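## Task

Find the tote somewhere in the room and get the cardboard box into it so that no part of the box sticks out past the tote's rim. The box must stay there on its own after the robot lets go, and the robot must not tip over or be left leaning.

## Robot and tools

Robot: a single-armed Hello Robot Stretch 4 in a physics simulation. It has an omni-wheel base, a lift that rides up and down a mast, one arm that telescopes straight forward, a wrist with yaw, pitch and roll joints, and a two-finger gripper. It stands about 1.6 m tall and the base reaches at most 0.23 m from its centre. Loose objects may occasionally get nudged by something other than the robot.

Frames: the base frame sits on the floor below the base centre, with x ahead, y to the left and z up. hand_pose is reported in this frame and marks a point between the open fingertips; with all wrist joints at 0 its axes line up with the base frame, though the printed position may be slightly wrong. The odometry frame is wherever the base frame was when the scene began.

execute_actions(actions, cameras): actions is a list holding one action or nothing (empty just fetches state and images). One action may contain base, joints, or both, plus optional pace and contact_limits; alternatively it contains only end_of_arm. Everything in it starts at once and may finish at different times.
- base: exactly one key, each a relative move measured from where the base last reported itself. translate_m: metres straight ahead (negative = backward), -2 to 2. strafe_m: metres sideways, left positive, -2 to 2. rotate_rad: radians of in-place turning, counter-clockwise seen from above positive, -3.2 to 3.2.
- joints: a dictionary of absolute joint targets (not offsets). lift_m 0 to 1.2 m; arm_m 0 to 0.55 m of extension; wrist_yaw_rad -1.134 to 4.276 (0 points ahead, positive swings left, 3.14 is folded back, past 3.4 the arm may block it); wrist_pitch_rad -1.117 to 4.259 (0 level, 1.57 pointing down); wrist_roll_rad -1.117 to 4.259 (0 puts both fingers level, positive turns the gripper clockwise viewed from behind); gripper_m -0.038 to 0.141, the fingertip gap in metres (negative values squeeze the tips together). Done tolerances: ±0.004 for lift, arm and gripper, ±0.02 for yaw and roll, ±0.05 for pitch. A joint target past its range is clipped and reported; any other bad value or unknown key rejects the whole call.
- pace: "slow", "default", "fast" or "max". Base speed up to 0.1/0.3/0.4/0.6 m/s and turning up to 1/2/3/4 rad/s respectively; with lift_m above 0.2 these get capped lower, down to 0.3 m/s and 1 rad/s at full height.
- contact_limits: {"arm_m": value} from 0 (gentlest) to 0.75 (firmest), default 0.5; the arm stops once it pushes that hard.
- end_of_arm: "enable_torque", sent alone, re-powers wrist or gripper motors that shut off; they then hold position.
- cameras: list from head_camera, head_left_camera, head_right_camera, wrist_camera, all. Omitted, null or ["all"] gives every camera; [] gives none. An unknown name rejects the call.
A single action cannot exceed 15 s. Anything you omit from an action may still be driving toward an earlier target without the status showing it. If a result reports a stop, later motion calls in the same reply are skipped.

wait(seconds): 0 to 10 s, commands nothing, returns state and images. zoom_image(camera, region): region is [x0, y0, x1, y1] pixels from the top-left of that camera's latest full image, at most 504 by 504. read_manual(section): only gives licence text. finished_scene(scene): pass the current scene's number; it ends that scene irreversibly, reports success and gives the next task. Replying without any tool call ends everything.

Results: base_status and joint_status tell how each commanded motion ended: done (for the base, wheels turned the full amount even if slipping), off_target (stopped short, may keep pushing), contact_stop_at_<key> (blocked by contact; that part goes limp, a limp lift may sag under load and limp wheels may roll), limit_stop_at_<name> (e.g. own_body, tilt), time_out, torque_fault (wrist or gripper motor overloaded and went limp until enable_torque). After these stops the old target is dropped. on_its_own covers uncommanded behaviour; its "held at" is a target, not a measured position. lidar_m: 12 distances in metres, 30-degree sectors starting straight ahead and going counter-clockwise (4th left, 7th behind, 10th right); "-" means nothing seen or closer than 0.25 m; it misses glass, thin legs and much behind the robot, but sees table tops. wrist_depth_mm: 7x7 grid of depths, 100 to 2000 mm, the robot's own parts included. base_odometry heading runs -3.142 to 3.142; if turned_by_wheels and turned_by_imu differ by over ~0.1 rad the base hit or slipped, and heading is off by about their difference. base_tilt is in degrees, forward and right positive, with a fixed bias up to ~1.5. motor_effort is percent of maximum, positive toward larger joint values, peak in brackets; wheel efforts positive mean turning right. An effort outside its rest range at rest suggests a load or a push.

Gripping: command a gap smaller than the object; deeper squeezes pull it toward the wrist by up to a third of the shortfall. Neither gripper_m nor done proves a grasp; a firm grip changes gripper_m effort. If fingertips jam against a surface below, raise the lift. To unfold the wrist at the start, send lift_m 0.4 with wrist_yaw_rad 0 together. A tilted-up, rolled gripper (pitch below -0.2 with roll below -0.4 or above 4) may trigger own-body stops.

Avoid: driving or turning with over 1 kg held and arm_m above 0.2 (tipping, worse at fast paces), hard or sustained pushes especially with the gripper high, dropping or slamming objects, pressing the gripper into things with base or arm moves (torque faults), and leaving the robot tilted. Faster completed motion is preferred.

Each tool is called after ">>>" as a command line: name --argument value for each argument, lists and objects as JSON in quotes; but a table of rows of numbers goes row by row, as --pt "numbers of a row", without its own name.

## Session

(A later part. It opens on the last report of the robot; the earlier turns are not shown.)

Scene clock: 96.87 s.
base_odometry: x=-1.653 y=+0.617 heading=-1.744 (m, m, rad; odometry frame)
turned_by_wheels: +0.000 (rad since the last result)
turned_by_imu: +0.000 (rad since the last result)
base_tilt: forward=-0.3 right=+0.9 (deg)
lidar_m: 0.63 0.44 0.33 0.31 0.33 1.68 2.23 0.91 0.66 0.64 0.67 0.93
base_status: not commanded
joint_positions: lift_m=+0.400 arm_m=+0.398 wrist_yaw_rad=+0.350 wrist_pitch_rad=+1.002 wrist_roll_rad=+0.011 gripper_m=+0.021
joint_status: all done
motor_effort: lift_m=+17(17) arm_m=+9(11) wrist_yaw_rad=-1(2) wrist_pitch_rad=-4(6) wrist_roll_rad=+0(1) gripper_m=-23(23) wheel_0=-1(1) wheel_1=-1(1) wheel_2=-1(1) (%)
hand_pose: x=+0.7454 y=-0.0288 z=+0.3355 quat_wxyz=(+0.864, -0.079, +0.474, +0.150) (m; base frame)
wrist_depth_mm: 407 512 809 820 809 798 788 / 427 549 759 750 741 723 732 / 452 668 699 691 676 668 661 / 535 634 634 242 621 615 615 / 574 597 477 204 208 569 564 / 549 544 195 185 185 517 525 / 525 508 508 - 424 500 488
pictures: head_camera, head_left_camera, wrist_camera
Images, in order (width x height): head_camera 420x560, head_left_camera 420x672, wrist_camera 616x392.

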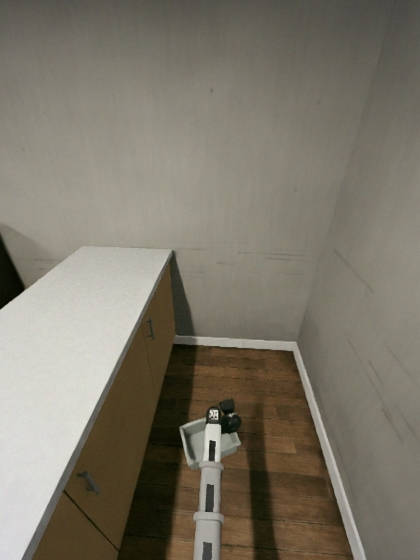

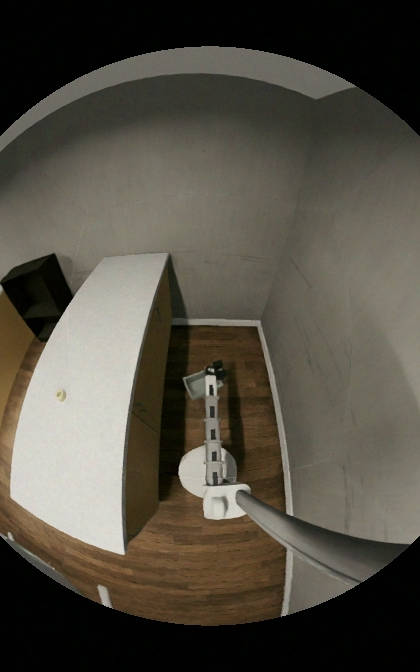

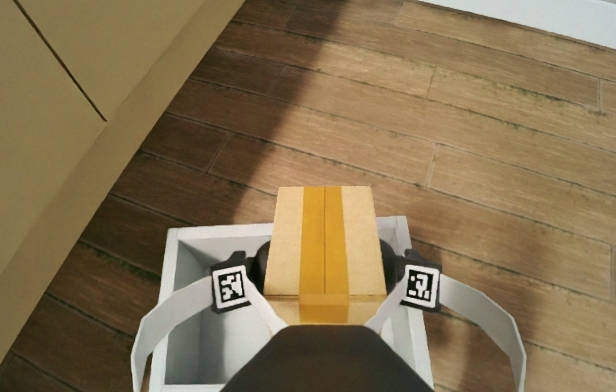

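>>> execute_actions --actions '[{"base":{"rotate_rad":0.06},"joints":{"lift_m":0.27},"pace":"slow"}]' --cameras '["head_left_camera","wrist_camera"]'

Scene clock: 102.33 s.
base_odometry: x=-1.653 y=+0.617 heading=-1.684 (m, m, rad; odometry frame)
turned_by_wheels: +0.060 (rad since the last result)
turned_by_imu: +0.060 (rad since the last result)
base_tilt: forward=-0.3 right=+0.9 (deg)
lidar_m: 0.63 0.45 0.31 0.29 0.35 1.68 2.10 0.86 0.65 0.64 0.67 0.73
base_status: done
joint_positions: lift_m=+0.270 arm_m=+0.398 wrist_yaw_rad=+0.350 wrist_pitch_rad=+1.002 wrist_roll_rad=+0.011 gripper_m=+0.021
joint_status: all done
motor_effort: lift_m=+16(17) arm_m=+9(9) wrist_yaw_rad=-1(2) wrist_pitch_rad=-4(4) wrist_roll_rad=+0(1) gripper_m=-23(23) wheel_0=-1(3) wheel_1=+0(4) wheel_2=+0(2) (%)
hand_pose: x=+0.7454 y=-0.0288 z=+0.2056 quat_wxyz=(+0.864, -0.079, +0.474, +0.150) (m; base frame)
wrist_depth_mm: 353 512 634 627 615 615 609 / 373 549 585 574 559 554 554 / 462 530 530 525 517 508 504 / 488 496 370 242 347 455 466 / 462 449 394 204 208 375 430 / 427 413 195 185 185 287 402 / 402 325 389 - 382 332 377
pictures: head_left_camera, wrist_camera
Images, in order (width x height): head_left_camera 420x672, wrist_camera 616x392.

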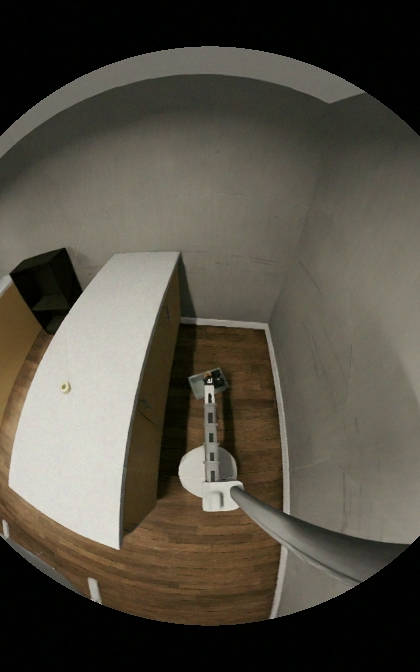

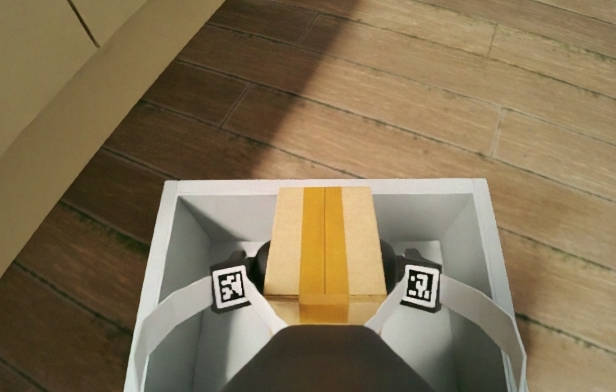

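>>> execute_actions --actions '[{"joints":{"lift_m":0.13}}]' --cameras '["wrist_camera"]'

Scene clock: 107.47 s.
base_odometry: x=-1.653 y=+0.617 heading=-1.684 (m, m, rad; odometry frame)
turned_by_wheels: +0.000 (rad since the last result)
turned_by_imu: +0.000 (rad since the last result)
base_tilt: forward=-0.2 right=+0.9 (deg)
lidar_m: 0.62 0.44 0.33 0.32 0.34 1.70 2.09 0.85 0.66 0.64 0.69 0.73
base_status: not commanded
joint_positions: lift_m=+0.130 arm_m=+0.398 wrist_yaw_rad=+0.350 wrist_pitch_rad=+1.002 wrist_roll_rad=+0.011 gripper_m=+0.021
joint_status: all done
motor_effort: lift_m=+17(19) arm_m=+9(9) wrist_yaw_rad=-1(2) wrist_pitch_rad=-4(4) wrist_roll_rad=-1(1) gripper_m=-22(24) wheel_0=-1(1) wheel_1=+0(0) wheel_2=+0(0) (%)
hand_pose: x=+0.7454 y=-0.0288 z=+0.0655 quat_wxyz=(+0.864, -0.079, +0.474, +0.150) (m; base frame)
wrist_depth_mm: 410 436 427 418 413 407 404 / 402 233 233 227 224 222 216 / 353 252 274 272 271 265 216 / 196 265 317 242 309 301 217 / 185 263 298 204 208 283 216 / 183 230 195 185 185 245 215 / 181 240 263 - 254 250 213
pictures: wrist_camera
Images, in order (width x height): wrist_camera 616x392.

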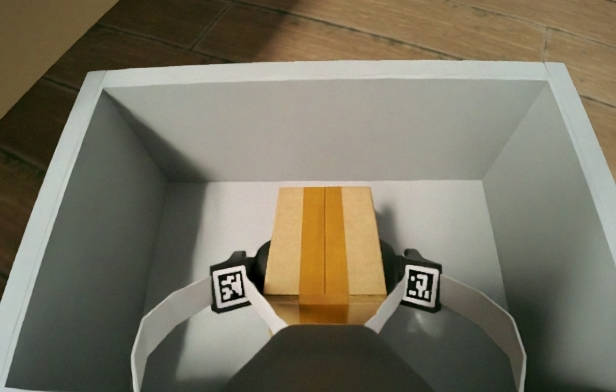

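>>> execute_actions --actions '[{"joints":{"lift_m":0.115,"wrist_pitch_rad":0.9},"pace":"slow"}]' --cameras '["wrist_camera"]'

Scene clock: 110.93 s.
base_odometry: x=-1.653 y=+0.617 heading=-1.684 (m, m, rad; odometry frame)
turned_by_wheels: +0.000 (rad since the last result)
turned_by_imu: +0.000 (rad since the last result)
base_tilt: forward=-0.3 right=+0.8 (deg)
lidar_m: 0.62 0.44 0.34 0.32 0.34 1.69 2.09 0.85 0.66 0.63 0.67 0.73
base_status: not commanded
joint_positions: lift_m=+0.115 arm_m=+0.398 wrist_yaw_rad=+0.350 wrist_pitch_rad=+0.903 wrist_roll_rad=+0.011 gripper_m=+0.021
joint_status: all done
motor_effort: lift_m=+17(20) arm_m=+9(9) wrist_yaw_rad=-2(1) wrist_pitch_rad=-6(8) wrist_roll_rad=+1(1) gripper_m=-24(24) wheel_0=-1(1) wheel_1=+0(0) wheel_2=+0(0) (%)
hand_pose: x=+0.7673 y=-0.0208 z=+0.0671 quat_wxyz=(+0.887, -0.071, +0.430, +0.154) (m; base frame)
wrist_depth_mm: 399 473 480 469 462 459 455 / 415 430 421 415 410 407 402 / 379 232 239 237 236 233 216 / 203 265 293 242 276 274 218 / 185 263 303 204 208 287 217 / 182 230 195 185 185 246 216 / 181 240 259 - 252 247 214
pictures: wrist_camera
Images, in order (width x height): wrist_camera 616x392.

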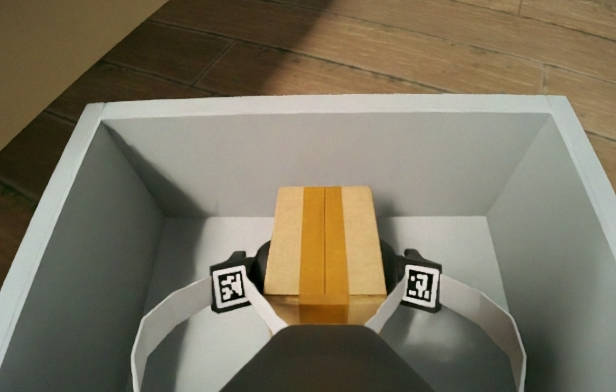

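>>> execute_actions --actions '[{"joints":{"lift_m":0.1,"arm_m":0.385},"pace":"slow"}]' --cameras '[]'

>>> execute_actions --actions '[{"joints":{"gripper_m":0.1}}]' --cameras '["wrist_camera"]'

>>> execute_actions --actions '[{"joints":{"lift_m":0.3},"pace":"fast"}]' --cameras '["wrist_camera"]'

Scene clock: 114.80 s.
base_odometry: x=-1.653 y=+0.617 heading=-1.684 (m, m, rad; odometry frame)
turned_by_wheels: +0.000 (rad since the last result)
turned_by_imu: +0.000 (rad since the last result)
base_tilt: forward=-0.3 right=+1.0 (deg)
lidar_m: 0.61 0.45 0.33 0.31 0.34 1.70 2.11 0.87 0.67 0.63 0.67 0.75
base_status: not commanded
joint_positions: lift_m=+0.100 arm_m=+0.387 wrist_yaw_rad=+0.350 wrist_pitch_rad=+0.902 wrist_roll_rad=+0.011 gripper_m=+0.021
joint_status: all done
motor_effort: lift_m=+16(15) arm_m=-9(9) wrist_yaw_rad=-1(1) wrist_pitch_rad=-6(7) wrist_roll_rad=+1(1) gripper_m=-23(22) wheel_0=-1(1) wheel_1=+0(0) wheel_2=+0(0) (%)
hand_pose: x=+0.7554 y=-0.0208 z=+0.0522 quat_wxyz=(+0.887, -0.071, +0.430, +0.154) (m; base frame)
wrist_depth_mm: 402 459 455 445 439 430 430 / 404 224 223 223 221 216 212 / 205 240 256 254 253 250 223 / 183 256 303 242 296 291 224 / 179 255 286 204 209 276 224 / 178 223 195 185 185 242 223 / 176 233 244 - 239 234 220
pictures: none
No camera images: the call's "cameras" was empty. Leave "cameras" out to get every camera's image.

Scene clock: 116.43 s.
base_odometry: x=-1.653 y=+0.617 heading=-1.684 (m, m, rad; odometry frame)
turned_by_wheels: +0.000 (rad since the last result)
turned_by_imu: +0.000 (rad since the last result)
base_tilt: forward=-0.3 right=+0.9 (deg)
lidar_m: 0.62 0.44 0.33 0.31 0.34 1.68 2.09 0.86 0.64 0.63 0.69 0.74
base_status: not commanded
joint_positions: lift_m=+0.100 arm_m=+0.387 wrist_yaw_rad=+0.350 wrist_pitch_rad=+0.902 wrist_roll_rad=+0.011 gripper_m=+0.100
joint_status: all done
motor_effort: lift_m=+16(17) arm_m=-9(9) wrist_yaw_rad=-2(2) wrist_pitch_rad=-4(6) wrist_roll_rad=-1(2) gripper_m=-3(25) wheel_0=-1(1) wheel_1=+0(0) wheel_2=+0(0) (%)
hand_pose: x=+0.7555 y=-0.0208 z=+0.0523 quat_wxyz=(+0.887, -0.071, +0.430, +0.154) (m; base frame)
wrist_depth_mm: 402 459 455 445 436 436 430 / 404 224 223 222 220 217 213 / 206 240 256 254 252 250 224 / 184 257 303 252 294 291 224 / 179 256 282 229 235 272 224 / 178 237 254 209 215 248 222 / 176 233 244 - 239 234 220
pictures: wrist_camera
Images, in order (width x height): wrist_camera 616x392.

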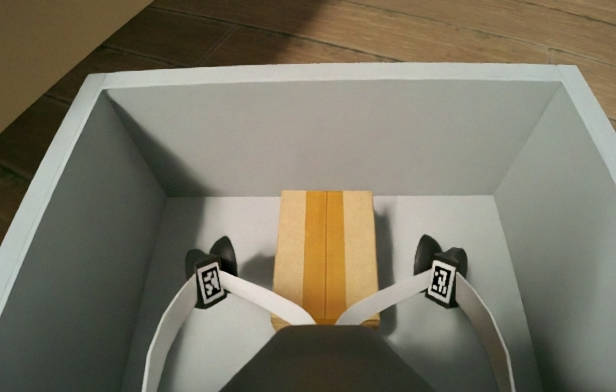

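Scene clock: 117.97 s.
base_odometry: x=-1.653 y=+0.617 heading=-1.684 (m, m, rad; odometry frame)
turned_by_wheels: +0.000 (rad since the last result)
turned_by_imu: +0.000 (rad since the last result)
base_tilt: forward=-0.3 right=+0.9 (deg)
lidar_m: 0.62 0.44 0.33 0.32 0.35 1.67 2.09 0.86 0.66 0.64 0.68 0.73
base_status: not commanded
joint_positions: lift_m=+0.300 arm_m=+0.387 wrist_yaw_rad=+0.350 wrist_pitch_rad=+0.902 wrist_roll_rad=+0.011 gripper_m=+0.100
joint_status: all done
motor_effort: lift_m=+24(29) arm_m=-9(9) wrist_yaw_rad=-2(1) wrist_pitch_rad=-4(5) wrist_roll_rad=+1(3) gripper_m=-3(1) wheel_0=-1(1) wheel_1=+0(0) wheel_2=+0(0) (%)
hand_pose: x=+0.7556 y=-0.0207 z=+0.2516 quat_wxyz=(+0.887, -0.071, +0.430, +0.154) (m; base frame)
wrist_depth_mm: 345 430 676 788 778 759 741 / 362 455 683 699 691 683 676 / 387 569 627 621 615 609 597 / 473 564 564 559 549 544 539 / 500 521 387 397 387 473 492 / 477 477 379 413 439 382 445 / 442 436 418 - 427 377 415
pictures: wrist_camera
Images, in order (width x height): wrist_camera 616x392.

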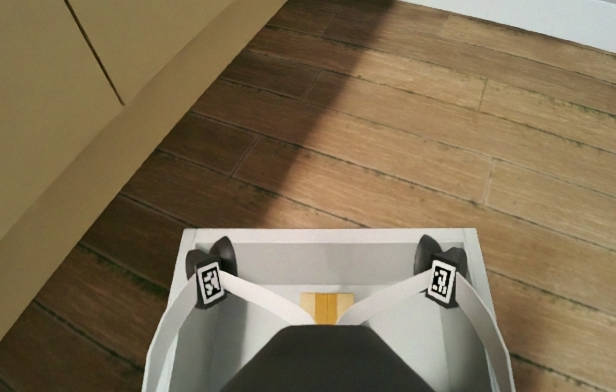

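>>> finished_scene --scene 1

The scene is finished: the task was done.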